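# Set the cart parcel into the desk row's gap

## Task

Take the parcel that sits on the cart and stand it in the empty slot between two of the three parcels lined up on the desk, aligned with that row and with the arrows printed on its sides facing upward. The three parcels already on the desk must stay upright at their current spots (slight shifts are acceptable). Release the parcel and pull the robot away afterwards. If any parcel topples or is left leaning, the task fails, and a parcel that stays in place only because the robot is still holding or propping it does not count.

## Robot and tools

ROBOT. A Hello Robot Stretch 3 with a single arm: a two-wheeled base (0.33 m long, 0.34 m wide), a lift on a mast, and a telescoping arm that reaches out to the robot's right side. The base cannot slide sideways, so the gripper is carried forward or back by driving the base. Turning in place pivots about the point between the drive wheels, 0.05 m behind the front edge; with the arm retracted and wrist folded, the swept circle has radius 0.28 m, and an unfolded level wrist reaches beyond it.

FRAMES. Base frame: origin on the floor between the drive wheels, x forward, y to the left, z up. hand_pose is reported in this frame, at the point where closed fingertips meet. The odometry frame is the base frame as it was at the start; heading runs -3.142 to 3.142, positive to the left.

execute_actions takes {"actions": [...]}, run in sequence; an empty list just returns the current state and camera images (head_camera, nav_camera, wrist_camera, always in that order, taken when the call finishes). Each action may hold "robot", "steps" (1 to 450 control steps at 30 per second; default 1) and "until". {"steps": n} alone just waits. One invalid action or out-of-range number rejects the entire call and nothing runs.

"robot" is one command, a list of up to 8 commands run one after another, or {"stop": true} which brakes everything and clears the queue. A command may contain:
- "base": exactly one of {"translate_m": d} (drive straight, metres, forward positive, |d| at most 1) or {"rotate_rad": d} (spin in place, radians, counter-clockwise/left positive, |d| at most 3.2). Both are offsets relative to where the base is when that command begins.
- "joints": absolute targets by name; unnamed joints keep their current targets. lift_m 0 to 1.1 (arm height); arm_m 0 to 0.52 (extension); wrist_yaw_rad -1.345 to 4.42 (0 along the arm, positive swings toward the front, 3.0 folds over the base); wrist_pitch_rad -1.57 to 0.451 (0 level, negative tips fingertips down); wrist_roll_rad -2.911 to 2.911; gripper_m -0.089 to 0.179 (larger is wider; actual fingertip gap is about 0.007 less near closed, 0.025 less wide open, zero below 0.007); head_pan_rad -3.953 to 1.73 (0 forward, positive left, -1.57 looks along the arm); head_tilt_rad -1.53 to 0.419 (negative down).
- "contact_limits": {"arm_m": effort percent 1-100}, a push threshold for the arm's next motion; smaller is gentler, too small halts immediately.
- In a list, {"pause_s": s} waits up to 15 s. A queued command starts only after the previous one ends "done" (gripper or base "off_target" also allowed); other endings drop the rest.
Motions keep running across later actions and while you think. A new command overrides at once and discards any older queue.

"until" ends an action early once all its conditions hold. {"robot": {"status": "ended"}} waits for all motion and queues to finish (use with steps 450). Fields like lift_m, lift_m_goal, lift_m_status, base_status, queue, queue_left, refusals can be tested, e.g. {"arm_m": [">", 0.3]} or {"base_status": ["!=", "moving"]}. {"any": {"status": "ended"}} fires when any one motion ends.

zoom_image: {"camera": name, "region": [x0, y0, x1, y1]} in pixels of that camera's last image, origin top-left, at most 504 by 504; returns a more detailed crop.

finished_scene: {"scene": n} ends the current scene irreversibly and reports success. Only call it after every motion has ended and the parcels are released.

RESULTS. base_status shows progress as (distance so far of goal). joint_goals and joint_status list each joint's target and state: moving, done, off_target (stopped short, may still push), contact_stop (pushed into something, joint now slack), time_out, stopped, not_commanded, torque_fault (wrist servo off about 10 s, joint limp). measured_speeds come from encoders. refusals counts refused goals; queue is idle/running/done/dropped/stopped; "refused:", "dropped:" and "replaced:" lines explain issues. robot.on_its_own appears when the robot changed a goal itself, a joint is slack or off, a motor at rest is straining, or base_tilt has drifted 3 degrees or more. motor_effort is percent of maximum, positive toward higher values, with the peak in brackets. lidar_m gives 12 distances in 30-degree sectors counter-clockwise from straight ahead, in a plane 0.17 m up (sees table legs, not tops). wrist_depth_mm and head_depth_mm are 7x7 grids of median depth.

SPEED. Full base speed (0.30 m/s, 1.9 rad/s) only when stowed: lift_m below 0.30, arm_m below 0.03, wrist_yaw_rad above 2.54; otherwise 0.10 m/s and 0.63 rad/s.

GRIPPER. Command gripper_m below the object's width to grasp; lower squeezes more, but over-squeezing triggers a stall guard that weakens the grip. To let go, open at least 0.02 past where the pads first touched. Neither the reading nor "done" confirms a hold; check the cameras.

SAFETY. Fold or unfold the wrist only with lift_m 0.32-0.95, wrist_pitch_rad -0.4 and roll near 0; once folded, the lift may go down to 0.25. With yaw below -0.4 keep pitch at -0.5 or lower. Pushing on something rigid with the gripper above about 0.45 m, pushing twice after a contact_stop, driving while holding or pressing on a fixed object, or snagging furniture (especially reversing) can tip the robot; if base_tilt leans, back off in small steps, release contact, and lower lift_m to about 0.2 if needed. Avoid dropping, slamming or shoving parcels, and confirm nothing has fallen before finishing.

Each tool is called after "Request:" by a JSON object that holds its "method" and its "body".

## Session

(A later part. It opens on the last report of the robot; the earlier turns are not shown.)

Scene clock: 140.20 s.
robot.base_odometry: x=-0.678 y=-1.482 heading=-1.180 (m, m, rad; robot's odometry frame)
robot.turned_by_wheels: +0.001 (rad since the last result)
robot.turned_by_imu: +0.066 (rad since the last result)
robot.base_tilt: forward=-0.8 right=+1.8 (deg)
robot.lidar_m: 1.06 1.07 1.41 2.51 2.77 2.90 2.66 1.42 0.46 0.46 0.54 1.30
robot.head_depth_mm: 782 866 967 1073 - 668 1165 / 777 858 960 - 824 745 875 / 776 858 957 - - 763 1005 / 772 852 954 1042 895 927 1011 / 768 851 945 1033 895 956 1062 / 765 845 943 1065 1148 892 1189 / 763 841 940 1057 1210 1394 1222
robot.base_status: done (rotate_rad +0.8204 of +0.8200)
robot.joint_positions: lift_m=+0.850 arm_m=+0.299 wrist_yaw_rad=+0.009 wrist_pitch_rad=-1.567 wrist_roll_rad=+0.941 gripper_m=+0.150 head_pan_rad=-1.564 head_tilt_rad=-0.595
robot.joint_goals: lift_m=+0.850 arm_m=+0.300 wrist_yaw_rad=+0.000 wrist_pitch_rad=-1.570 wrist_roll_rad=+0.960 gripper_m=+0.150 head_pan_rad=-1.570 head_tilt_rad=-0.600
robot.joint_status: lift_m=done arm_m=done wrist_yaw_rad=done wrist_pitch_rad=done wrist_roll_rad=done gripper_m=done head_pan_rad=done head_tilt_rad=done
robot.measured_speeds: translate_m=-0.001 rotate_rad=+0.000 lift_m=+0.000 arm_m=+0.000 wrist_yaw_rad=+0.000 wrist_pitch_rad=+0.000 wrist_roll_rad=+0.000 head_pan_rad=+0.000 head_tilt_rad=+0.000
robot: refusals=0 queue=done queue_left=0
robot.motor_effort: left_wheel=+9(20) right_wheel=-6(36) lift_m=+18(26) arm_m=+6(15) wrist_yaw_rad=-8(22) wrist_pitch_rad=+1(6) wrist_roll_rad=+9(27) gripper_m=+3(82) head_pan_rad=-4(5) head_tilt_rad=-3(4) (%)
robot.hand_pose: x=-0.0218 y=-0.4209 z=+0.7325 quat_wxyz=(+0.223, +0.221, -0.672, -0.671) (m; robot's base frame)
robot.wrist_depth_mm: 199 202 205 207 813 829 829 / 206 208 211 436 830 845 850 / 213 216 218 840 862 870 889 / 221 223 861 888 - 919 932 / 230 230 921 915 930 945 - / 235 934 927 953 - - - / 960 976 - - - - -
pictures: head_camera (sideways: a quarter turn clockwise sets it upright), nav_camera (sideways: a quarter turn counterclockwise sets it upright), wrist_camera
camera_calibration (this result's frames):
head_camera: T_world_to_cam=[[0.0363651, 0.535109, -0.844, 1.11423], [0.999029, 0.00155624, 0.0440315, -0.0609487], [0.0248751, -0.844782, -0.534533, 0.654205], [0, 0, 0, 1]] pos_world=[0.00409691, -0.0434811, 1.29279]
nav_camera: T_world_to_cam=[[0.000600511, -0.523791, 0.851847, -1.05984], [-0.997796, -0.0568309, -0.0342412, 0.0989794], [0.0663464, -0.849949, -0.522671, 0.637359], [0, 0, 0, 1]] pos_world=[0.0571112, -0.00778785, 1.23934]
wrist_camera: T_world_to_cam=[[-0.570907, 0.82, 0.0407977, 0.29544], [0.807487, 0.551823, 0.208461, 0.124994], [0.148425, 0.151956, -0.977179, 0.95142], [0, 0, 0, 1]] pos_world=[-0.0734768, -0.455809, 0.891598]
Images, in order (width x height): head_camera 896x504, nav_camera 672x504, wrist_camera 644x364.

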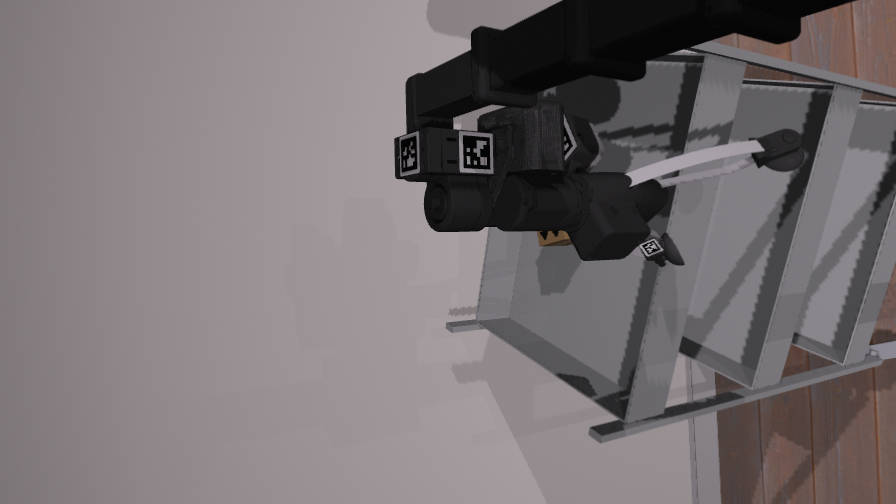

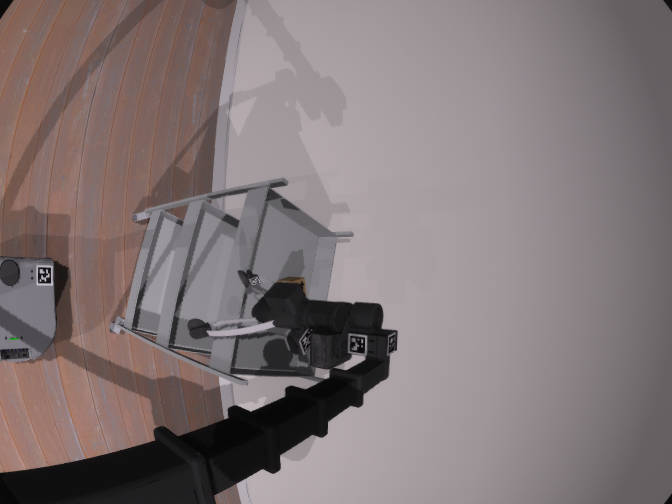

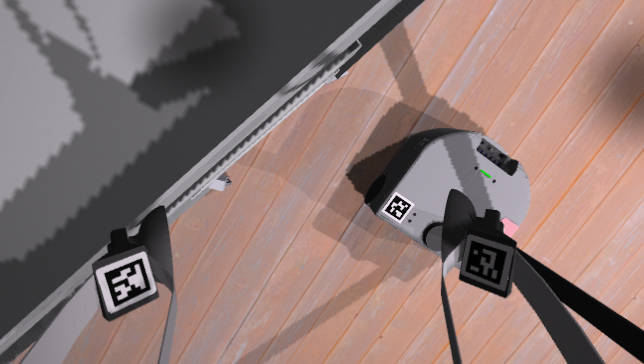

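Request:
{"method": "execute_actions", "body": {"actions": [{"robot": {"joints": {"lift_m": 0.98}}, "steps": 300, "until": {"robot": {"status": "ended"}}}]}}

Scene clock: 155.97 s.
robot.base_odometry: x=-0.678 y=-1.482 heading=-1.180 (m, m, rad; robot's odometry frame)
robot.turned_by_wheels: +0.000 (rad since the last result)
robot.turned_by_imu: -0.001 (rad since the last result)
robot.base_tilt: forward=-0.8 right=+1.8 (deg)
robot.lidar_m: 1.07 1.07 1.41 2.51 2.77 2.90 2.66 1.42 0.46 0.46 0.54 1.30
robot.head_depth_mm: 779 865 - 1115 1235 1361 1193 / 778 849 - 1111 884 746 870 / 773 851 - - 856 773 901 / 771 853 950 1037 857 927 1009 / 769 848 946 1031 892 934 1067 / 764 844 941 1068 1149 894 1184 / 764 840 937 1056 1210 1390 1224
robot.base_status: done (rotate_rad +0.8200 of +0.8200)
robot.joint_positions: lift_m=+0.980 arm_m=+0.300 wrist_yaw_rad=+0.002 wrist_pitch_rad=-1.566 wrist_roll_rad=+0.953 gripper_m=+0.150 head_pan_rad=-1.564 head_tilt_rad=-0.595
robot.joint_goals: lift_m=+0.980 arm_m=+0.300 wrist_yaw_rad=+0.000 wrist_pitch_rad=-1.570 wrist_roll_rad=+0.960 gripper_m=+0.150 head_pan_rad=-1.570 head_tilt_rad=-0.600
robot.joint_status: lift_m=done arm_m=done wrist_yaw_rad=done wrist_pitch_rad=done wrist_roll_rad=done gripper_m=done head_pan_rad=done head_tilt_rad=done
robot.measured_speeds: translate_m=+0.000 rotate_rad=+0.000 lift_m=+0.000 arm_m=+0.000 wrist_yaw_rad=+0.000 wrist_pitch_rad=+0.000 wrist_roll_rad=+0.000 head_pan_rad=+0.000 head_tilt_rad=+0.000
robot: refusals=0 queue=done queue_left=0
robot.motor_effort: left_wheel=+1(7) right_wheel=-1(11) lift_m=+26(27) arm_m=+2(6) wrist_yaw_rad=-1(8) wrist_pitch_rad=+0(0) wrist_roll_rad=+3(9) gripper_m=+1(4) head_pan_rad=-3(3) head_tilt_rad=-3(3) (%)
robot.hand_pose: x=-0.0217 y=-0.4217 z=+0.8619 quat_wxyz=(+0.216, +0.215, -0.675, -0.672) (m; robot's base frame)
robot.wrist_depth_mm: 271 318 320 324 915 951 959 / 322 326 332 335 946 - - / 334 338 342 - - - - / 343 351 - - - - - / 355 358 - - - - - / 330 - - - - - - / - - - - - - -
pictures: head_camera (sideways: a quarter turn clockwise sets it upright), nav_camera (sideways: a quarter turn counterclockwise sets it upright), wrist_camera
camera_calibration (this result's frames):
head_camera: T_world_to_cam=[[0.0363628, 0.535109, -0.844, 1.11423], [0.999029, 0.00156065, 0.0440315, -0.0609487], [0.0248788, -0.844782, -0.534533, 0.654205], [0, 0, 0, 1]] pos_world=[0.0040971, -0.0434811, 1.29279]
nav_camera: T_world_to_cam=[[0.000602821, -0.523791, 0.851847, -1.05984], [-0.997796, -0.0568353, -0.0342412, 0.0989794], [0.0663502, -0.849949, -0.522671, 0.637359], [0, 0, 0, 1]] pos_world=[0.0571112, -0.00778763, 1.23934]
wrist_camera: T_world_to_cam=[[-0.555542, 0.830561, 0.0392469, 0.297025], [0.817614, 0.537077, 0.2075, 0.0931437], [0.151263, 0.147364, -0.977447, 1.07638], [0, 0, 0, 1]] pos_world=[-0.0739616, -0.455342, 1.02112]
Images, in order (width x height): head_camera 896x504, nav_camera 672x504, wrist_camera 644x364.

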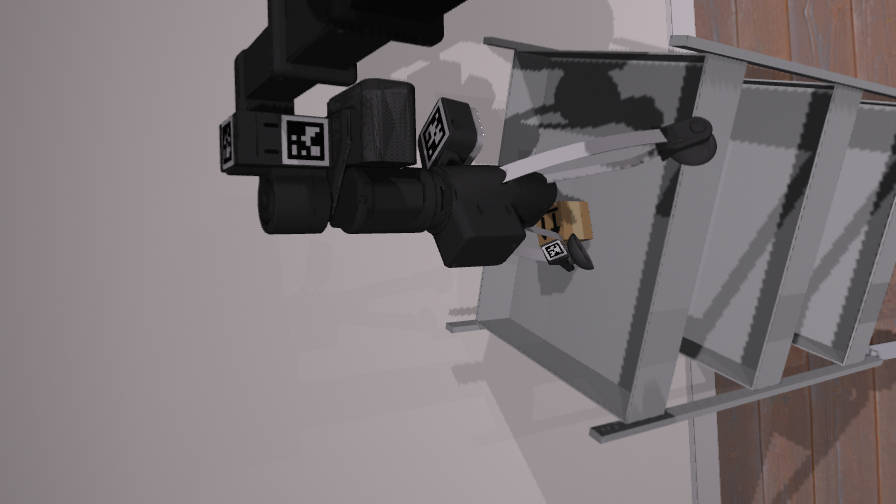

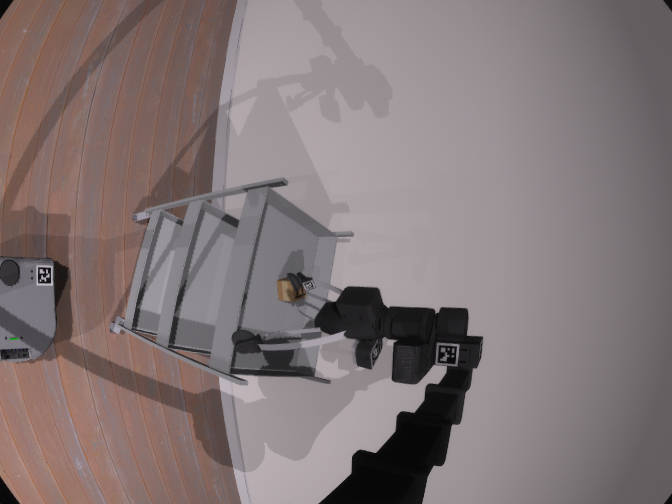

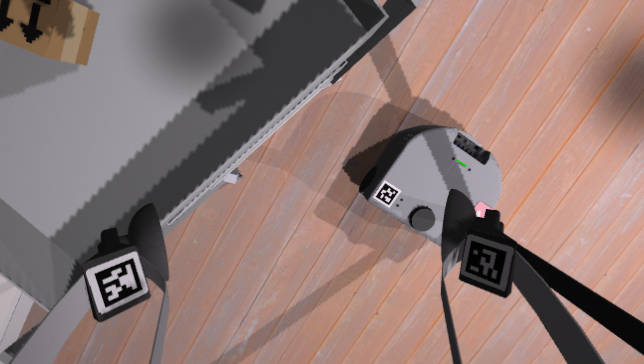

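Request:
{"method": "execute_actions", "body": {"actions": [{"robot": [{"base": {"rotate_rad": -0.45}}, {"base": {"translate_m": 0.3}}, {"base": {"rotate_rad": 0.45}}, {"base": {"translate_m": -0.27}}], "steps": 450, "until": {"robot": {"status": "ended"}}}]}}

Scene clock: 179.70 s.
robot.base_odometry: x=-0.799 y=-1.532 heading=-1.180 (m, m, rad; robot's odometry frame)
robot.turned_by_wheels: +0.000 (rad since the last result)
robot.turned_by_imu: -0.002 (rad since the last result)
robot.base_tilt: forward=-0.8 right=+1.9 (deg)
robot.lidar_m: 1.60 1.10 1.41 2.64 2.82 2.95 2.66 1.23 0.34 0.34 0.40 1.12
robot.head_depth_mm: 670 740 - 959 1018 703 584 / 667 728 - 967 841 685 616 / 664 733 - - 844 707 633 / 661 731 817 904 861 711 780 / 659 727 812 920 870 713 802 / 657 723 809 912 1025 695 826 / 653 722 801 910 1045 1164 1221
robot.base_status: done (translate_m -0.2700 of -0.2700)
robot.joint_positions: lift_m=+0.980 arm_m=+0.300 wrist_yaw_rad=+0.002 wrist_pitch_rad=-1.565 wrist_roll_rad=+0.953 gripper_m=+0.150 head_pan_rad=-1.564 head_tilt_rad=-0.595
robot.joint_goals: lift_m=+0.980 arm_m=+0.300 wrist_yaw_rad=+0.000 wrist_pitch_rad=-1.570 wrist_roll_rad=+0.960 gripper_m=+0.150 head_pan_rad=-1.570 head_tilt_rad=-0.600
robot.joint_status: lift_m=done arm_m=done wrist_yaw_rad=done wrist_pitch_rad=done wrist_roll_rad=done gripper_m=done head_pan_rad=done head_tilt_rad=done
robot.measured_speeds: translate_m=+0.000 rotate_rad=+0.000 lift_m=+0.000 arm_m=+0.000 wrist_yaw_rad=+0.000 wrist_pitch_rad=+0.000 wrist_roll_rad=+0.000 head_pan_rad=+0.000 head_tilt_rad=+0.000
robot: refusals=0 queue=done queue_left=0
robot.motor_effort: left_wheel=-2(8) right_wheel=+2(6) lift_m=+26(25) arm_m=+2(3) wrist_yaw_rad=-2(1) wrist_pitch_rad=+0(0) wrist_roll_rad=+3(3) gripper_m=+1(1) head_pan_rad=-3(5) head_tilt_rad=-3(3) (%)
robot.hand_pose: x=-0.0217 y=-0.4218 z=+0.8619 quat_wxyz=(+0.216, +0.215, -0.675, -0.672) (m; robot's base frame)
robot.wrist_depth_mm: 294 314 320 325 326 957 957 / 324 322 328 336 339 336 - / 334 338 344 347 348 - - / 345 350 357 360 324 - - / 333 360 370 374 - - - / 748 - 382 - - - - / - 369 - - - - -
pictures: head_camera (sideways: a quarter turn clockwise sets it upright), nav_camera (sideways: a quarter turn counterclockwise sets it upright), wrist_camera
camera_calibration (this result's frames):
head_camera: T_world_to_cam=[[0.0363627, 0.535109, -0.844, 1.11423], [0.999029, 0.00156076, 0.0440315, -0.0609487], [0.0248789, -0.844782, -0.534533, 0.654205], [0, 0, 0, 1]] pos_world=[0.00409711, -0.0434811, 1.29279]
nav_camera: T_world_to_cam=[[0.000602884, -0.523791, 0.851847, -1.05984], [-0.997796, -0.0568354, -0.0342412, 0.0989794], [0.0663503, -0.849949, -0.522671, 0.637359], [0, 0, 0, 1]] pos_world=[0.0571112, -0.00778762, 1.23934]
wrist_camera: T_world_to_cam=[[-0.555239, 0.83078, 0.0389208, 0.297506], [0.81781, 0.536859, 0.207291, 0.0932973], [0.151318, 0.146926, -0.977505, 1.07625], [0, 0, 0, 1]] pos_world=[-0.0739685, -0.455379, 1.02112]
Images, in order (width x height): head_camera 896x504, nav_camera 672x504, wrist_camera 644x364.

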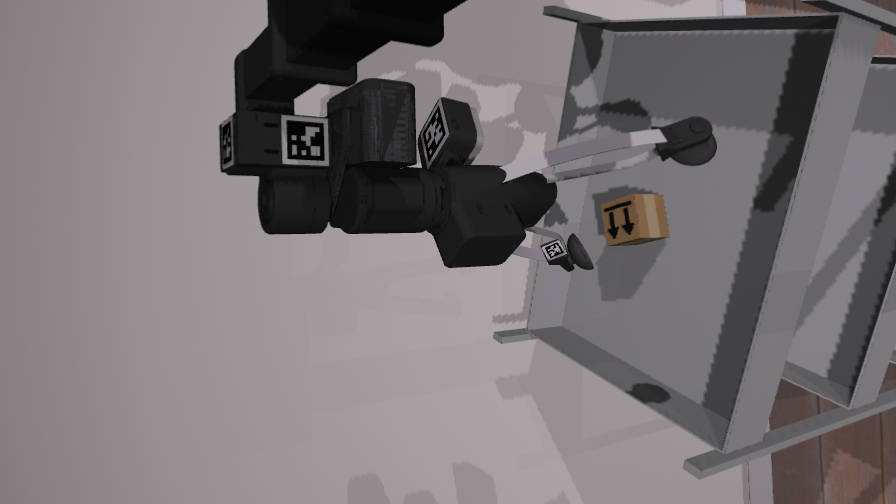

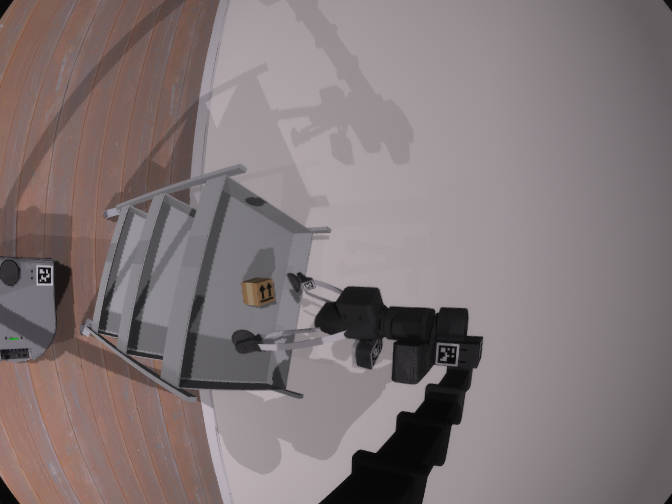

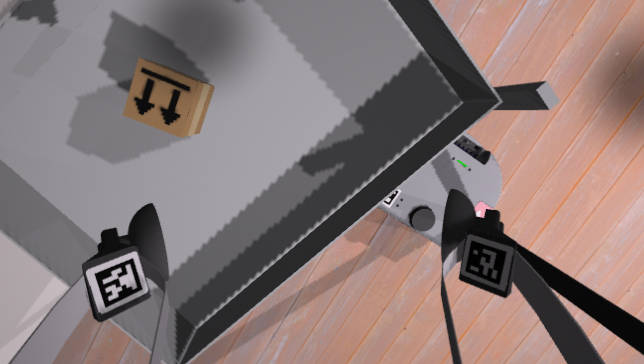

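Request:
{"method": "execute_actions", "body": {"actions": [{"robot": {"joints": {"wrist_roll_rad": -1.86, "arm_m": 0.46}}, "steps": 300, "until": {"robot": {"status": "ended"}}}]}}

Scene clock: 198.33 s.
robot.base_odometry: x=-0.799 y=-1.532 heading=-1.180 (m, m, rad; robot's odometry frame)
robot.turned_by_wheels: +0.000 (rad since the last result)
robot.turned_by_imu: -0.001 (rad since the last result)
robot.base_tilt: forward=-0.8 right=+1.8 (deg)
robot.lidar_m: 1.60 1.10 1.41 2.63 2.82 2.95 2.66 1.23 0.34 0.34 0.40 1.12
robot.head_depth_mm: 670 738 - 957 1014 702 584 / 667 726 840 937 834 704 618 / 664 713 - 941 849 707 634 / 662 730 805 940 865 711 782 / 659 729 813 918 869 713 804 / 656 727 810 912 1026 696 823 / 655 722 807 907 1044 1164 1224
robot.base_status: done (translate_m -0.2700 of -0.2700)
robot.joint_positions: lift_m=+0.980 arm_m=+0.460 wrist_yaw_rad=+0.000 wrist_pitch_rad=-1.563 wrist_roll_rad=-1.853 gripper_m=+0.150 head_pan_rad=-1.564 head_tilt_rad=-0.595
robot.joint_goals: lift_m=+0.980 arm_m=+0.460 wrist_yaw_rad=+0.000 wrist_pitch_rad=-1.570 wrist_roll_rad=-1.860 gripper_m=+0.150 head_pan_rad=-1.570 head_tilt_rad=-0.600
robot.joint_status: lift_m=done arm_m=done wrist_yaw_rad=done wrist_pitch_rad=done wrist_roll_rad=done gripper_m=done head_pan_rad=done head_tilt_rad=done
robot.measured_speeds: translate_m=+0.000 rotate_rad=+0.000 lift_m=+0.000 arm_m=+0.000 wrist_yaw_rad=+0.000 wrist_pitch_rad=+0.000 wrist_roll_rad=+0.000 head_pan_rad=+0.000 head_tilt_rad=+0.000
robot: refusals=0 queue=done queue_left=0
robot.motor_effort: left_wheel=-3(3) right_wheel=+2(2) lift_m=+26(26) arm_m=+3(2) wrist_yaw_rad=+0(3) wrist_pitch_rad=+0(1) wrist_roll_rad=-4(4) gripper_m=+1(1) head_pan_rad=-5(3) head_tilt_rad=-3(3) (%)
robot.hand_pose: x=-0.0213 y=-0.5825 z=+0.8619 quat_wxyz=(+0.702, +0.698, +0.100, +0.099) (m; robot's base frame)
robot.wrist_depth_mm: 861 312 318 324 324 300 283 / 273 326 331 336 339 356 289 / 300 337 342 344 351 402 281 / 333 348 355 360 361 390 272 / 356 359 369 376 536 339 264 / 346 - 385 384 588 374 256 / - - 372 399 572 350 238
pictures: head_camera (sideways: a quarter turn clockwise sets it upright), nav_camera (sideways: a quarter turn counterclockwise sets it upright), wrist_camera
camera_calibration (this result's frames):
head_camera: T_world_to_cam=[[0.0363629, 0.535109, -0.844, 1.11423], [0.999029, 0.00156041, 0.0440315, -0.0609487], [0.0248786, -0.844782, -0.534533, 0.654205], [0, 0, 0, 1]] pos_world=[0.00409709, -0.0434811, 1.29279]
nav_camera: T_world_to_cam=[[0.000602696, -0.523791, 0.851847, -1.05984], [-0.997796, -0.056835, -0.0342412, 0.0989794], [0.06635, -0.849949, -0.522671, 0.637359], [0, 0, 0, 1]] pos_world=[0.0571112, -0.00778763, 1.23934]
wrist_camera: T_world_to_cam=[[0.248543, -0.96739, 0.0488132, -0.607636], [-0.948883, -0.233048, 0.212861, -0.311642], [-0.194544, -0.0992232, -0.975862, 0.947599], [0, 0, 0, 1]] pos_world=[0.0396616, -0.566424, 1.02072]
Images, in order (width x height): head_camera 896x504, nav_camera 672x504, wrist_camera 644x364.

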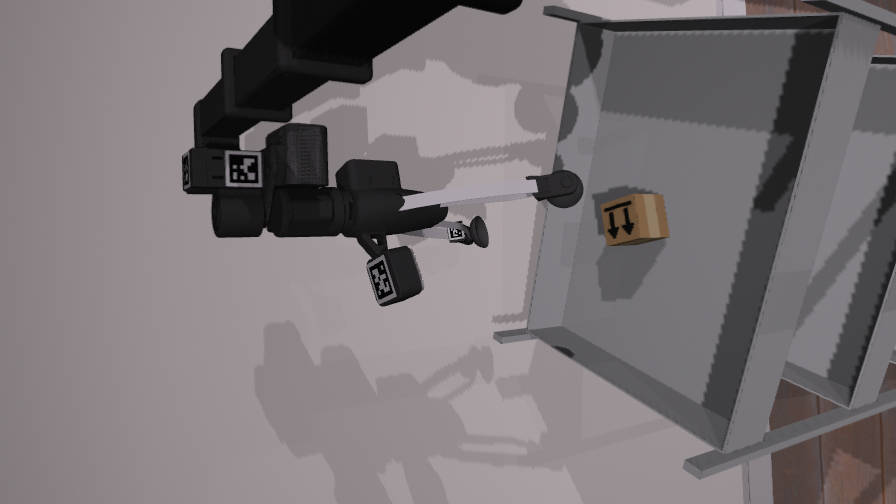

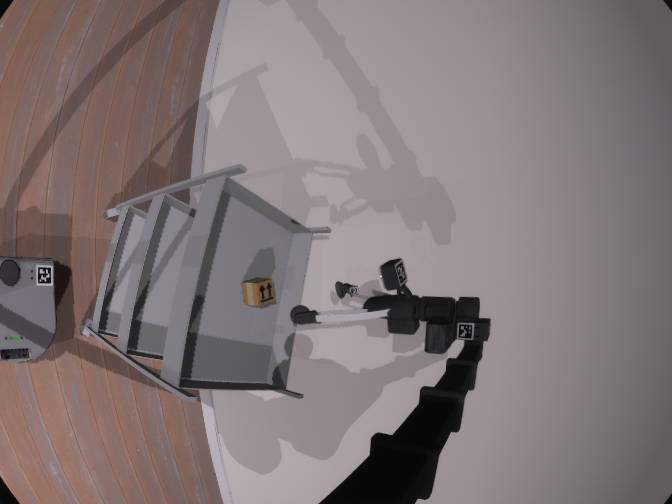

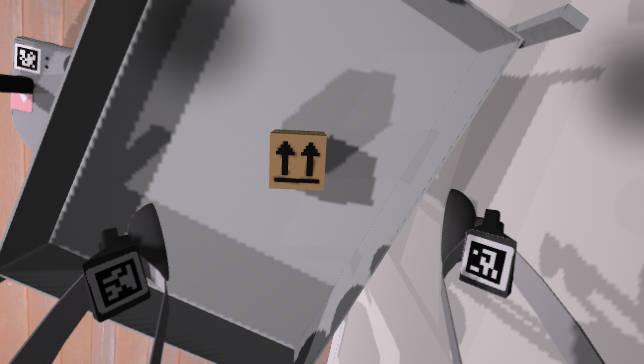

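Request:
{"method": "execute_actions", "body": {"actions": [{"robot": [{"joints": {"lift_m": 0.81}}, {"joints": {"gripper_m": 0.04}}], "steps": 300, "until": {"robot": {"status": "ended"}}}]}}

Scene clock: 212.33 s.
robot.base_odometry: x=-0.799 y=-1.532 heading=-1.180 (m, m, rad; robot's odometry frame)
robot.turned_by_wheels: +0.000 (rad since the last result)
robot.turned_by_imu: -0.001 (rad since the last result)
robot.base_tilt: forward=-0.8 right=+1.9 (deg)
robot.lidar_m: 1.60 1.10 1.42 2.64 2.83 2.95 2.66 1.23 0.34 0.34 0.40 1.12
robot.head_depth_mm: 669 743 826 937 1031 - 557 / 667 738 824 917 826 702 616 / 665 734 817 - 843 708 635 / 663 734 816 922 857 712 781 / 659 730 813 917 870 713 801 / 656 725 809 916 1028 697 823 / 653 721 803 908 1046 1165 1217
robot.base_status: done (translate_m -0.2700 of -0.2700)
robot.joint_positions: lift_m=+0.810 arm_m=+0.460 wrist_yaw_rad=+0.000 wrist_pitch_rad=-1.563 wrist_roll_rad=-1.853 gripper_m=+0.040 head_pan_rad=-1.564 head_tilt_rad=-0.595
robot.joint_goals: lift_m=+0.810 arm_m=+0.460 wrist_yaw_rad=+0.000 wrist_pitch_rad=-1.570 wrist_roll_rad=-1.860 gripper_m=+0.040 head_pan_rad=-1.570 head_tilt_rad=-0.600
robot.joint_status: lift_m=done arm_m=done wrist_yaw_rad=done wrist_pitch_rad=done wrist_roll_rad=done gripper_m=done head_pan_rad=done head_tilt_rad=done
robot.measured_speeds: translate_m=+0.000 rotate_rad=+0.000 lift_m=+0.000 arm_m=+0.000 wrist_yaw_rad=+0.000 wrist_pitch_rad=+0.000 wrist_roll_rad=+0.000 head_pan_rad=+0.000 head_tilt_rad=+0.000
robot: refusals=0 queue=done queue_left=0
robot.motor_effort: left_wheel=-3(3) right_wheel=+3(2) lift_m=+12(26) arm_m=+2(3) wrist_yaw_rad=+0(2) wrist_pitch_rad=-1(0) wrist_roll_rad=-4(4) gripper_m=-7(82) head_pan_rad=-5(4) head_tilt_rad=-3(3) (%)
robot.hand_pose: x=-0.0213 y=-0.5825 z=+0.6927 quat_wxyz=(+0.702, +0.698, +0.100, +0.099) (m; robot's base frame)
robot.wrist_depth_mm: 164 166 168 170 173 176 176 / 169 172 175 176 179 181 176 / 176 178 180 182 185 188 161 / 183 183 184 134 193 193 148 / 189 192 139 139 201 182 149 / 196 199 204 205 210 164 245 / 204 207 211 214 211 160 249
pictures: head_camera (sideways: a quarter turn clockwise sets it upright), nav_camera (sideways: a quarter turn counterclockwise sets it upright), wrist_camera
camera_calibration (this result's frames):
head_camera: T_world_to_cam=[[0.0363626, 0.535109, -0.844, 1.11423], [0.999029, 0.00156089, 0.0440315, -0.0609487], [0.024879, -0.844782, -0.534533, 0.654205], [0, 0, 0, 1]] pos_world=[0.00409711, -0.0434811, 1.29279]
nav_camera: T_world_to_cam=[[0.000602946, -0.523791, 0.851847, -1.05984], [-0.997796, -0.0568355, -0.0342412, 0.0989794], [0.0663504, -0.849949, -0.522671, 0.637359], [0, 0, 0, 1]] pos_world=[0.0571112, -0.00778761, 1.23934]
wrist_camera: T_world_to_cam=[[0.248697, -0.967346, 0.0489103, -0.599443], [-0.948846, -0.233177, 0.212886, -0.275728], [-0.194529, -0.0993523, -0.975852, 0.782418], [0, 0, 0, 1]] pos_world=[0.0396592, -0.566427, 0.851542]
Images, in order (width x height): head_camera 896x504, nav_camera 672x504, wrist_camera 644x364.

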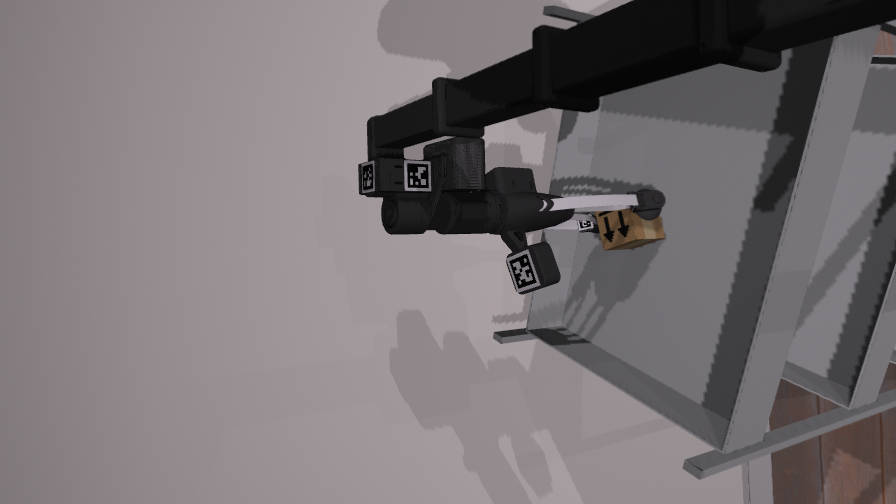

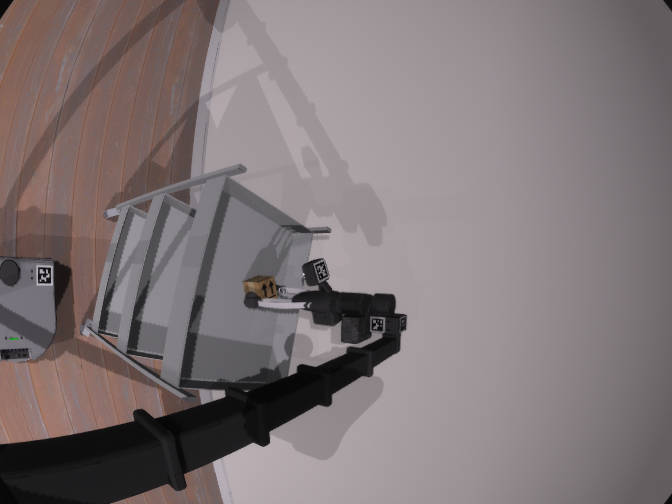

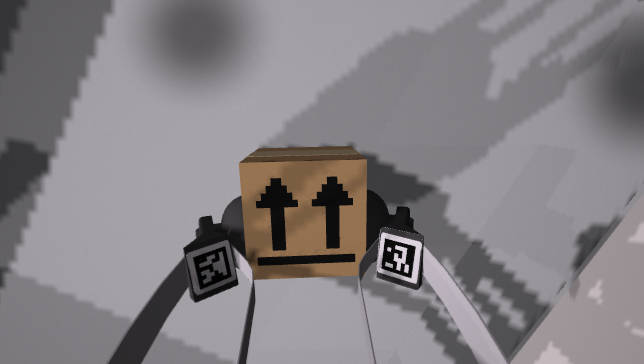

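Request:
{"method": "execute_actions", "body": {"actions": [{"robot": [{"joints": {"gripper_m": 0.02}}, {"joints": {"lift_m": 1.0}}, {"joints": {"wrist_pitch_rad": 0.0, "wrist_roll_rad": 0.0, "arm_m": 0.05}}], "steps": 450, "until": {"robot": {"status": "ended"}}}]}}

Scene clock: 223.33 s.
robot.base_odometry: x=-0.799 y=-1.532 heading=-1.180 (m, m, rad; robot's odometry frame)
robot.turned_by_wheels: +0.000 (rad since the last result)
robot.turned_by_imu: -0.002 (rad since the last result)
robot.base_tilt: forward=-0.8 right=+1.9 (deg)
robot.lidar_m: 1.60 1.10 1.42 2.63 2.82 2.95 2.66 1.23 0.34 0.34 0.40 1.12
robot.head_depth_mm: 670 741 810 - - - 559 / 668 738 812 - - 649 617 / 666 735 793 - - - 633 / 662 732 802 937 861 712 782 / 659 727 812 917 870 714 802 / 658 725 809 912 1026 696 823 / 652 724 805 906 1044 1160 1218
robot.base_status: done (translate_m -0.2700 of -0.2700)
robot.joint_positions: lift_m=+1.000 arm_m=+0.050 wrist_yaw_rad=+0.000 wrist_pitch_rad=-0.029 wrist_roll_rad=-0.007 gripper_m=+0.021 head_pan_rad=-1.564 head_tilt_rad=-0.595
robot.joint_goals: lift_m=+1.000 arm_m=+0.050 wrist_yaw_rad=+0.000 wrist_pitch_rad=+0.000 wrist_roll_rad=+0.000 gripper_m=+0.020 head_pan_rad=-1.570 head_tilt_rad=-0.600
robot.joint_status: lift_m=done arm_m=done wrist_yaw_rad=done wrist_pitch_rad=done wrist_roll_rad=done gripper_m=done head_pan_rad=done head_tilt_rad=done
robot.measured_speeds: translate_m=+0.000 rotate_rad=+0.000 lift_m=+0.000 arm_m=+0.000 wrist_yaw_rad=+0.000 wrist_pitch_rad=+0.000 wrist_roll_rad=+0.000 head_pan_rad=+0.000 head_tilt_rad=+0.000
robot: refusals=0 queue=done queue_left=0
robot.motor_effort: left_wheel=-3(3) right_wheel=+2(2) lift_m=+26(28) arm_m=-4(3) wrist_yaw_rad=+0(1) wrist_pitch_rad=+9(11) wrist_roll_rad=+3(5) gripper_m=-12(81) head_pan_rad=-6(4) head_tilt_rad=-2(3) (%)
robot.hand_pose: x=-0.0215 y=-0.4507 z=+1.1068 quat_wxyz=(+0.710, +0.010, -0.704, -0.010) (m; robot's base frame)
robot.wrist_depth_mm: 451 459 470 484 498 514 529 / 466 482 488 505 519 537 554 / 485 500 510 521 540 562 578 / 508 518 519 132 562 589 604 / 523 542 137 137 592 613 636 / 550 562 586 598 626 638 669 / 573 586 602 633 654 686 709
pictures: head_camera (sideways: a quarter turn clockwise sets it upright), nav_camera (sideways: a quarter turn counterclockwise sets it upright), wrist_camera
camera_calibration (this result's frames):
head_camera: T_world_to_cam=[[0.0363628, 0.535109, -0.844, 1.11423], [0.999029, 0.00156064, 0.0440315, -0.0609487], [0.0248788, -0.844781, -0.534533, 0.654205], [0, 0, 0, 1]] pos_world=[0.0040971, -0.0434811, 1.29279]
nav_camera: T_world_to_cam=[[0.000602822, -0.523791, 0.851847, -1.05984], [-0.997796, -0.0568353, -0.0342412, 0.0989794], [0.0663502, -0.849949, -0.522671, 0.637359], [0, 0, 0, 1]] pos_world=[0.0571112, -0.00778761, 1.23934]
wrist_camera: T_world_to_cam=[[-0.998824, 0.0433431, -0.0217377, 0.0147855], [0.0315034, 0.239283, -0.970439, 1.21043], [-0.0368603, -0.969982, -0.240367, -0.00348493], [0, 0, 0, 1]] pos_world=[-0.023493, -0.293656, 1.17413]
Images, in order (width x height): head_camera 896x504, nav_camera 672x504, wrist_camera 644x364.

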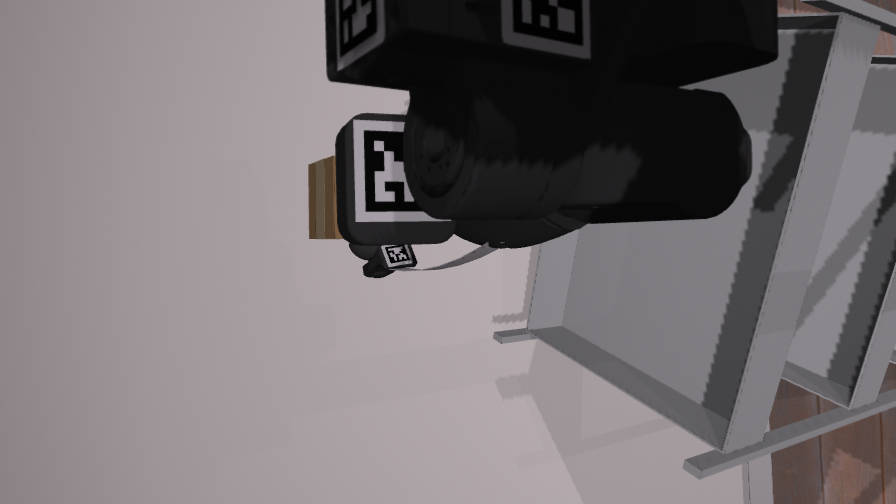

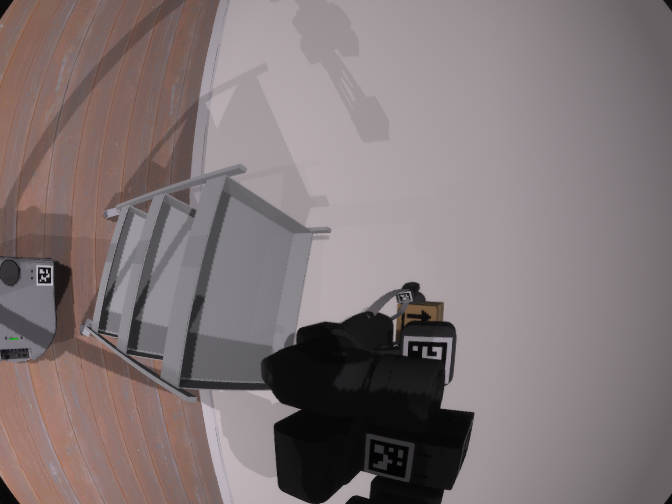

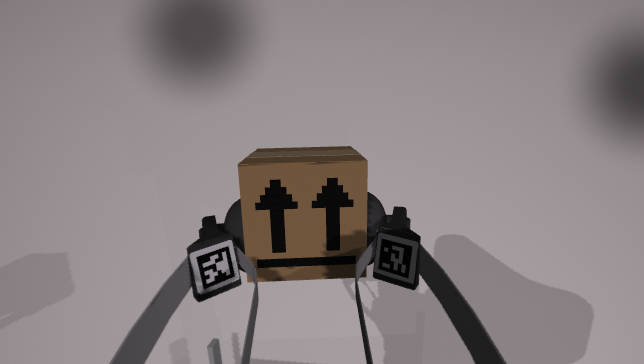

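Request:
{"method": "execute_actions", "body": {"actions": [{"robot": [{"base": {"rotate_rad": -0.18}}, {"base": {"translate_m": -1.0}}, {"base": {"translate_m": -1.0}}, {"base": {"translate_m": -0.2}}, {"base": {"rotate_rad": -1.45}, "joints": {"head_tilt_rad": -0.4}}], "steps": 450, "until": {"robot": {"status": "ended"}}}, {"steps": 450, "until": {"robot": {"status": "ended"}}}, {"steps": 300, "until": {"robot": {"status": "ended"}}}]}}

Scene clock: 271.47 s.
robot.base_odometry: x=-1.260 y=+0.619 heading=-2.810 (m, m, rad; robot's odometry frame)
robot.turned_by_wheels: -1.630 (rad since the last result)
robot.turned_by_imu: -1.614 (rad since the last result)
robot.base_tilt: forward=-0.7 right=+1.8 (deg)
robot.lidar_m: 1.30 1.33 1.70 3.14 3.20 2.35 2.42 0.95 1.05 0.98 0.67 0.69
robot.head_depth_mm: 836 899 966 1011 - - - / 827 888 957 998 - - - / 822 876 948 987 - - - / 812 870 935 979 599 450 368 / 805 858 922 963 633 467 370 / 796 849 912 956 639 469 371 / 787 842 903 938 640 472 372
robot.base_status: done (rotate_rad -1.4498 of -1.4500)
robot.joint_positions: lift_m=+1.000 arm_m=+0.050 wrist_yaw_rad=+0.000 wrist_pitch_rad=-0.029 wrist_roll_rad=-0.007 gripper_m=+0.021 head_pan_rad=-1.564 head_tilt_rad=-0.409
robot.joint_goals: lift_m=+1.000 arm_m=+0.050 wrist_yaw_rad=+0.000 wrist_pitch_rad=+0.000 wrist_roll_rad=+0.000 gripper_m=+0.020 head_pan_rad=-1.570 head_tilt_rad=-0.400
robot.joint_status: lift_m=done arm_m=done wrist_yaw_rad=done wrist_pitch_rad=done wrist_roll_rad=done gripper_m=done head_pan_rad=done head_tilt_rad=done
robot.measured_speeds: translate_m=+0.000 rotate_rad=+0.000 lift_m=+0.000 arm_m=+0.000 wrist_yaw_rad=+0.000 wrist_pitch_rad=+0.000 wrist_roll_rad=+0.000 head_pan_rad=+0.000 head_tilt_rad=+0.000
robot: refusals=0 queue=done queue_left=0
robot.motor_effort: left_wheel=+3(8) right_wheel=-4(7) lift_m=+26(26) arm_m=-4(4) wrist_yaw_rad=-1(0) wrist_pitch_rad=+9(9) wrist_roll_rad=+3(3) gripper_m=-12(13) head_pan_rad=-4(4) head_tilt_rad=+4(23) (%)
robot.hand_pose: x=-0.0215 y=-0.4507 z=+1.1068 quat_wxyz=(+0.710, +0.010, -0.704, -0.010) (m; robot's base frame)
robot.wrist_depth_mm: 562 585 604 637 658 702 729 / 580 603 632 649 694 720 764 / 604 625 646 670 714 762 812 / 621 652 659 132 731 763 756 / 552 546 137 137 542 493 483 / 399 392 349 338 353 363 358 / 308 305 299 296 291 289 223
pictures: head_camera (sideways: a quarter turn clockwise sets it upright), nav_camera (sideways: a quarter turn counterclockwise sets it upright), wrist_camera
camera_calibration (this result's frames):
head_camera: T_world_to_cam=[[0.0375666, 0.36971, -0.928387, 1.2243], [0.998969, 0.00980347, 0.0443267, -0.0613434], [0.0254895, -0.929095, -0.368961, 0.438754], [0, 0, 0, 1]] pos_world=[0.0041036, -0.0443917, 1.30123]
nav_camera: T_world_to_cam=[[-0.000610203, -0.357131, 0.934054, -1.16708], [-0.997757, -0.0623121, -0.0244765, 0.0862737], [0.0669441, -0.931974, -0.356292, 0.420855], [0, 0, 0, 1]] pos_world=[0.0571942, -0.0191974, 1.24217]
wrist_camera: T_world_to_cam=[[-0.998824, 0.0433429, -0.0217361, 0.0147835], [0.0315018, 0.239282, -0.970439, 1.21043], [-0.0368606, -0.969982, -0.240366, -0.00348264], [0, 0, 0, 1]] pos_world=[-0.0234929, -0.293653, 1.17413]
Images, in order (width x height): head_camera 896x504, nav_camera 672x504, wrist_camera 644x364.

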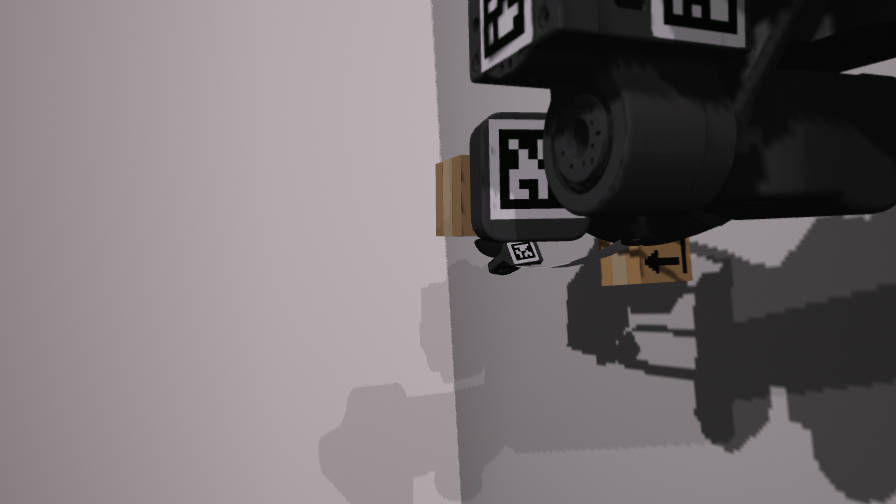

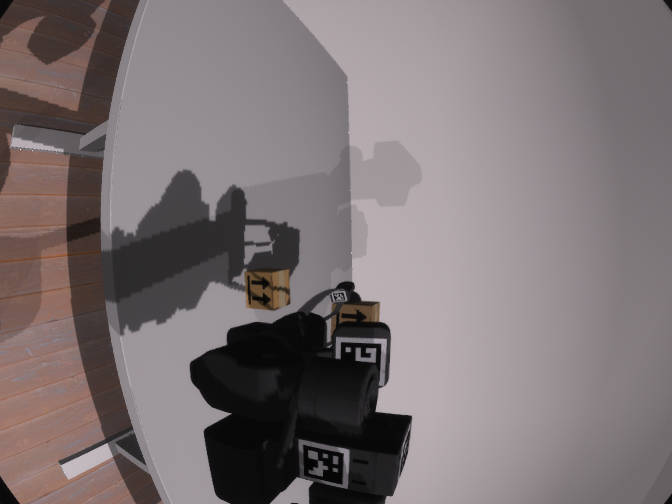

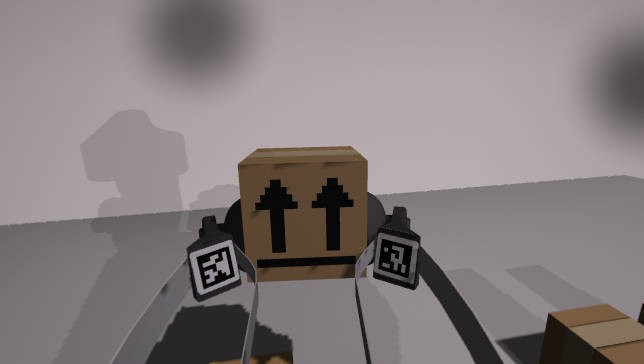

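Request:
{"method": "execute_actions", "body": {"actions": [{"robot": [{"base": {"translate_m": -0.09}, "joints": {"lift_m": 0.93, "head_tilt_rad": -0.7}}], "steps": 300, "until": {"robot": {"status": "ended"}}}]}}

Scene clock: 280.43 s.
robot.base_odometry: x=-1.174 y=+0.648 heading=-2.810 (m, m, rad; robot's odometry frame)
robot.turned_by_wheels: +0.000 (rad since the last result)
robot.turned_by_imu: -0.001 (rad since the last result)
robot.base_tilt: forward=-0.8 right=+1.8 (deg)
robot.lidar_m: 1.39 1.41 1.81 3.13 3.18 2.26 2.34 0.89 0.90 0.99 0.78 0.73
robot.head_depth_mm: 835 942 748 509 - - 1122 / 826 930 753 529 - - 1146 / 821 920 759 - - - 1153 / 810 909 766 535 429 359 1136 / 798 901 773 519 439 360 1133 / 793 888 780 522 441 361 1118 / 782 876 784 566 443 363 1120
robot.base_status: done (translate_m -0.0900 of -0.0900)
robot.joint_positions: lift_m=+0.930 arm_m=+0.050 wrist_yaw_rad=+0.000 wrist_pitch_rad=-0.028 wrist_roll_rad=-0.007 gripper_m=+0.021 head_pan_rad=-1.564 head_tilt_rad=-0.691
robot.joint_goals: lift_m=+0.930 arm_m=+0.050 wrist_yaw_rad=+0.000 wrist_pitch_rad=+0.000 wrist_roll_rad=+0.000 gripper_m=+0.020 head_pan_rad=-1.570 head_tilt_rad=-0.700
robot.joint_status: lift_m=done arm_m=done wrist_yaw_rad=done wrist_pitch_rad=done wrist_roll_rad=done gripper_m=done head_pan_rad=done head_tilt_rad=done
robot.measured_speeds: translate_m=+0.000 rotate_rad=+0.000 lift_m=+0.000 arm_m=+0.000 wrist_yaw_rad=+0.000 wrist_pitch_rad=+0.000 wrist_roll_rad=+0.000 head_pan_rad=+0.000 head_tilt_rad=+0.000
robot: refusals=0 queue=done queue_left=0
robot.motor_effort: left_wheel=+3(4) right_wheel=-4(7) lift_m=+12(26) arm_m=-4(4) wrist_yaw_rad=+0(0) wrist_pitch_rad=+8(9) wrist_roll_rad=+3(3) gripper_m=-12(13) head_pan_rad=-5(4) head_tilt_rad=-5(28) (%)
robot.hand_pose: x=-0.0215 y=-0.4507 z=+1.0378 quat_wxyz=(+0.710, +0.010, -0.704, -0.010) (m; robot's base frame)
robot.wrist_depth_mm: 564 586 611 639 672 699 729 / 587 620 643 659 698 738 758 / 604 633 652 684 726 776 800 / 627 628 478 132 549 532 517 / 380 374 137 137 376 340 227 / 185 192 238 236 233 177 192 / 150 169 207 204 201 183 195
pictures: head_camera (sideways: a quarter turn clockwise sets it upright), nav_camera (sideways: a quarter turn counterclockwise sets it upright), wrist_camera
camera_calibration (this result's frames):
head_camera: T_world_to_cam=[[0.0357893, 0.613815, -0.788639, 1.04206], [0.99906, -0.00264657, 0.0432785, -0.0599632], [0.0244778, -0.789446, -0.613332, 0.756723], [0, 0, 0, 1]] pos_world=[0.0040893, -0.0423983, 1.28853]
nav_camera: T_world_to_cam=[[0.00118215, -0.603302, 0.797512, -0.989005], [-0.997822, -0.0533134, -0.0388515, 0.104977], [0.0659573, -0.795729, -0.602051, 0.740636], [0, 0, 0, 1]] pos_world=[0.0570672, -0.00172717, 1.23872]
wrist_camera: T_world_to_cam=[[-0.998824, 0.043333, -0.0217549, 0.0132983], [0.0315017, 0.238863, -0.970542, 1.14334], [-0.0368601, -0.970086, -0.239947, -0.020575], [0, 0, 0, 1]] pos_world=[-0.0234929, -0.293637, 1.10501]
Images, in order (width x height): head_camera 896x504, nav_camera 672x504, wrist_camera 644x364.

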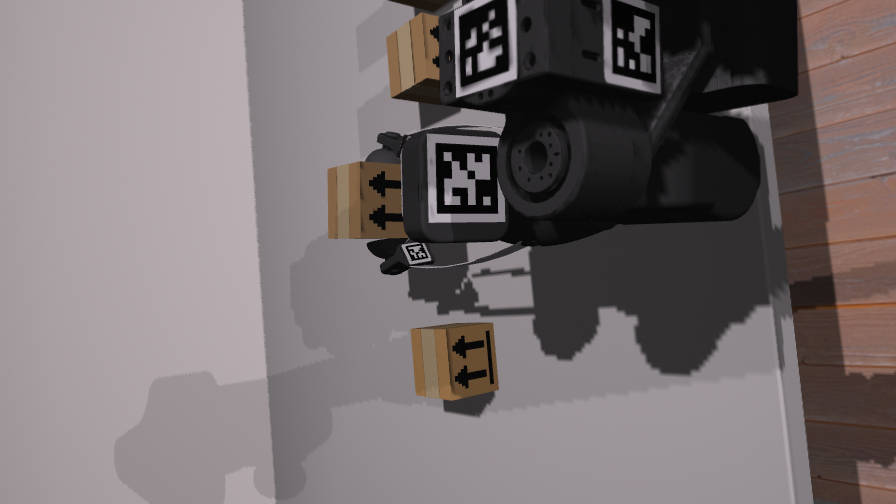

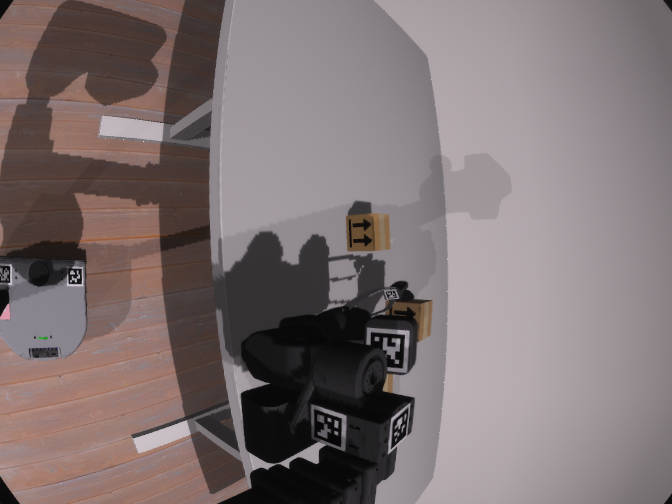

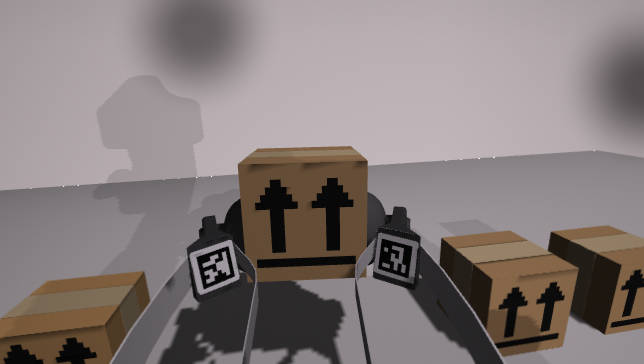

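Request:
{"method": "execute_actions", "body": {"actions": [{"robot": [{"joints": {"arm_m": 0.08}}, {"joints": {"lift_m": 0.87}}], "steps": 300, "until": {"robot": {"status": "ended"}}}]}}

Scene clock: 286.97 s.
robot.base_odometry: x=-1.174 y=+0.648 heading=-2.810 (m, m, rad; robot's odometry frame)
robot.turned_by_wheels: +0.000 (rad since the last result)
robot.turned_by_imu: +0.000 (rad since the last result)
robot.base_tilt: forward=-0.8 right=+1.8 (deg)
robot.lidar_m: 1.39 1.41 1.82 3.14 3.18 2.25 2.33 0.89 0.90 0.99 0.78 0.73
robot.head_depth_mm: 837 943 748 506 - - 1146 / 831 935 756 528 - - 1152 / 821 921 761 488 - - 1152 / 812 912 768 526 424 359 1132 / 802 900 772 519 439 360 1136 / 796 889 780 523 440 362 1114 / 785 878 788 566 443 363 1118
robot.base_status: done (translate_m -0.0900 of -0.0900)
robot.joint_positions: lift_m=+0.882 arm_m=+0.080 wrist_yaw_rad=+0.000 wrist_pitch_rad=+0.014 wrist_roll_rad=-0.008 gripper_m=+0.021 head_pan_rad=-1.564 head_tilt_rad=-0.693
robot.joint_goals: lift_m=+0.881 arm_m=+0.080 wrist_yaw_rad=+0.000 wrist_pitch_rad=+0.000 wrist_roll_rad=+0.000 gripper_m=+0.020 head_pan_rad=-1.570 head_tilt_rad=-0.700
robot.joint_status: lift_m=contact_stop arm_m=done wrist_yaw_rad=done wrist_pitch_rad=done wrist_roll_rad=done gripper_m=done head_pan_rad=done head_tilt_rad=done
robot.measured_speeds: translate_m=+0.000 rotate_rad=-0.001 lift_m=+0.004 arm_m=+0.000 wrist_yaw_rad=+0.030 wrist_pitch_rad=+0.216 wrist_roll_rad=+0.024 head_pan_rad=+0.000 head_tilt_rad=-0.048
robot: refusals=0 queue=dropped queue_left=0
robot.on_its_own: lift_m is slack since a contact_stop, until your next command for it (your +0.870 is given up)
robot.motor_effort: left_wheel=+1(4) right_wheel=-1(4) lift_m=+12(13) arm_m=+3(4) wrist_yaw_rad=-1(2) wrist_pitch_rad=-8(9) wrist_roll_rad=+3(5) gripper_m=-12(12) head_pan_rad=-5(4) head_tilt_rad=-4(5) (%)
robot.hand_pose: x=-0.0213 y=-0.4812 z=+0.9996 quat_wxyz=(+0.710, -0.004, -0.704, +0.005) (m; robot's base frame)
robot.wrist_depth_mm: 555 575 591 625 651 683 712 / 572 593 626 644 679 702 744 / 592 608 638 656 691 729 764 / 584 548 407 132 473 452 435 / 313 304 137 136 299 162 139 / 133 198 184 180 187 155 142 / 131 153 157 154 152 144 145
pictures: head_camera (sideways: a quarter turn clockwise sets it upright), nav_camera (sideways: a quarter turn counterclockwise sets it upright), wrist_camera
camera_calibration (this result's frames):
head_camera: T_world_to_cam=[[0.0357868, 0.615019, -0.7877, 1.04084], [0.99906, -0.00272293, 0.0432633, -0.0599433], [0.0244629, -0.788508, -0.614538, 0.758292], [0, 0, 0, 1]] pos_world=[0.00408872, -0.0423778, 1.28846]
nav_camera: T_world_to_cam=[[0.00118482, -0.60452, 0.796589, -0.987802], [-0.997823, -0.0532438, -0.0389218, 0.105068], [0.0659424, -0.794808, -0.603267, 0.742218], [0, 0, 0, 1]] pos_world=[0.0570664, -0.00163116, 1.23872]
wrist_camera: T_world_to_cam=[[-0.998878, 0.0418238, -0.0222088, 0.013663], [0.0300729, 0.197978, -0.979745, 1.10308], [-0.0365798, -0.979314, -0.199013, -0.104638], [0, 0, 0, 1]] pos_world=[-0.0233528, -0.32143, 1.06022]
Images, in order (width x height): head_camera 896x504, nav_camera 672x504, wrist_camera 644x364.

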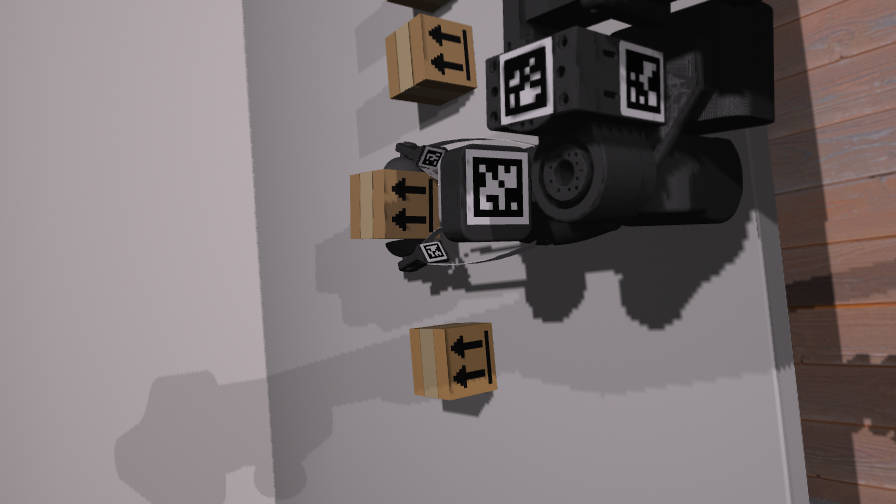

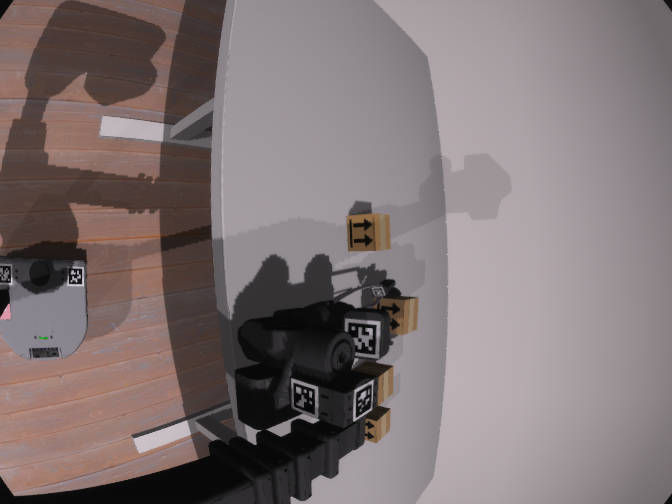

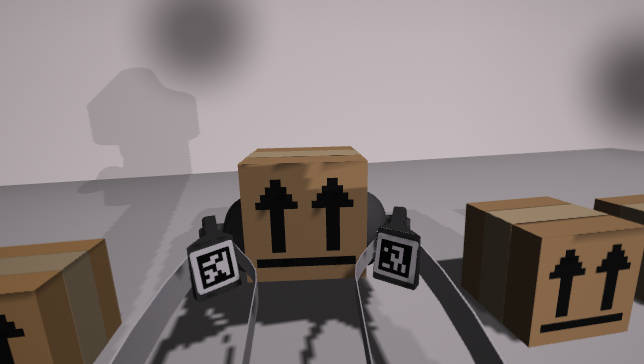

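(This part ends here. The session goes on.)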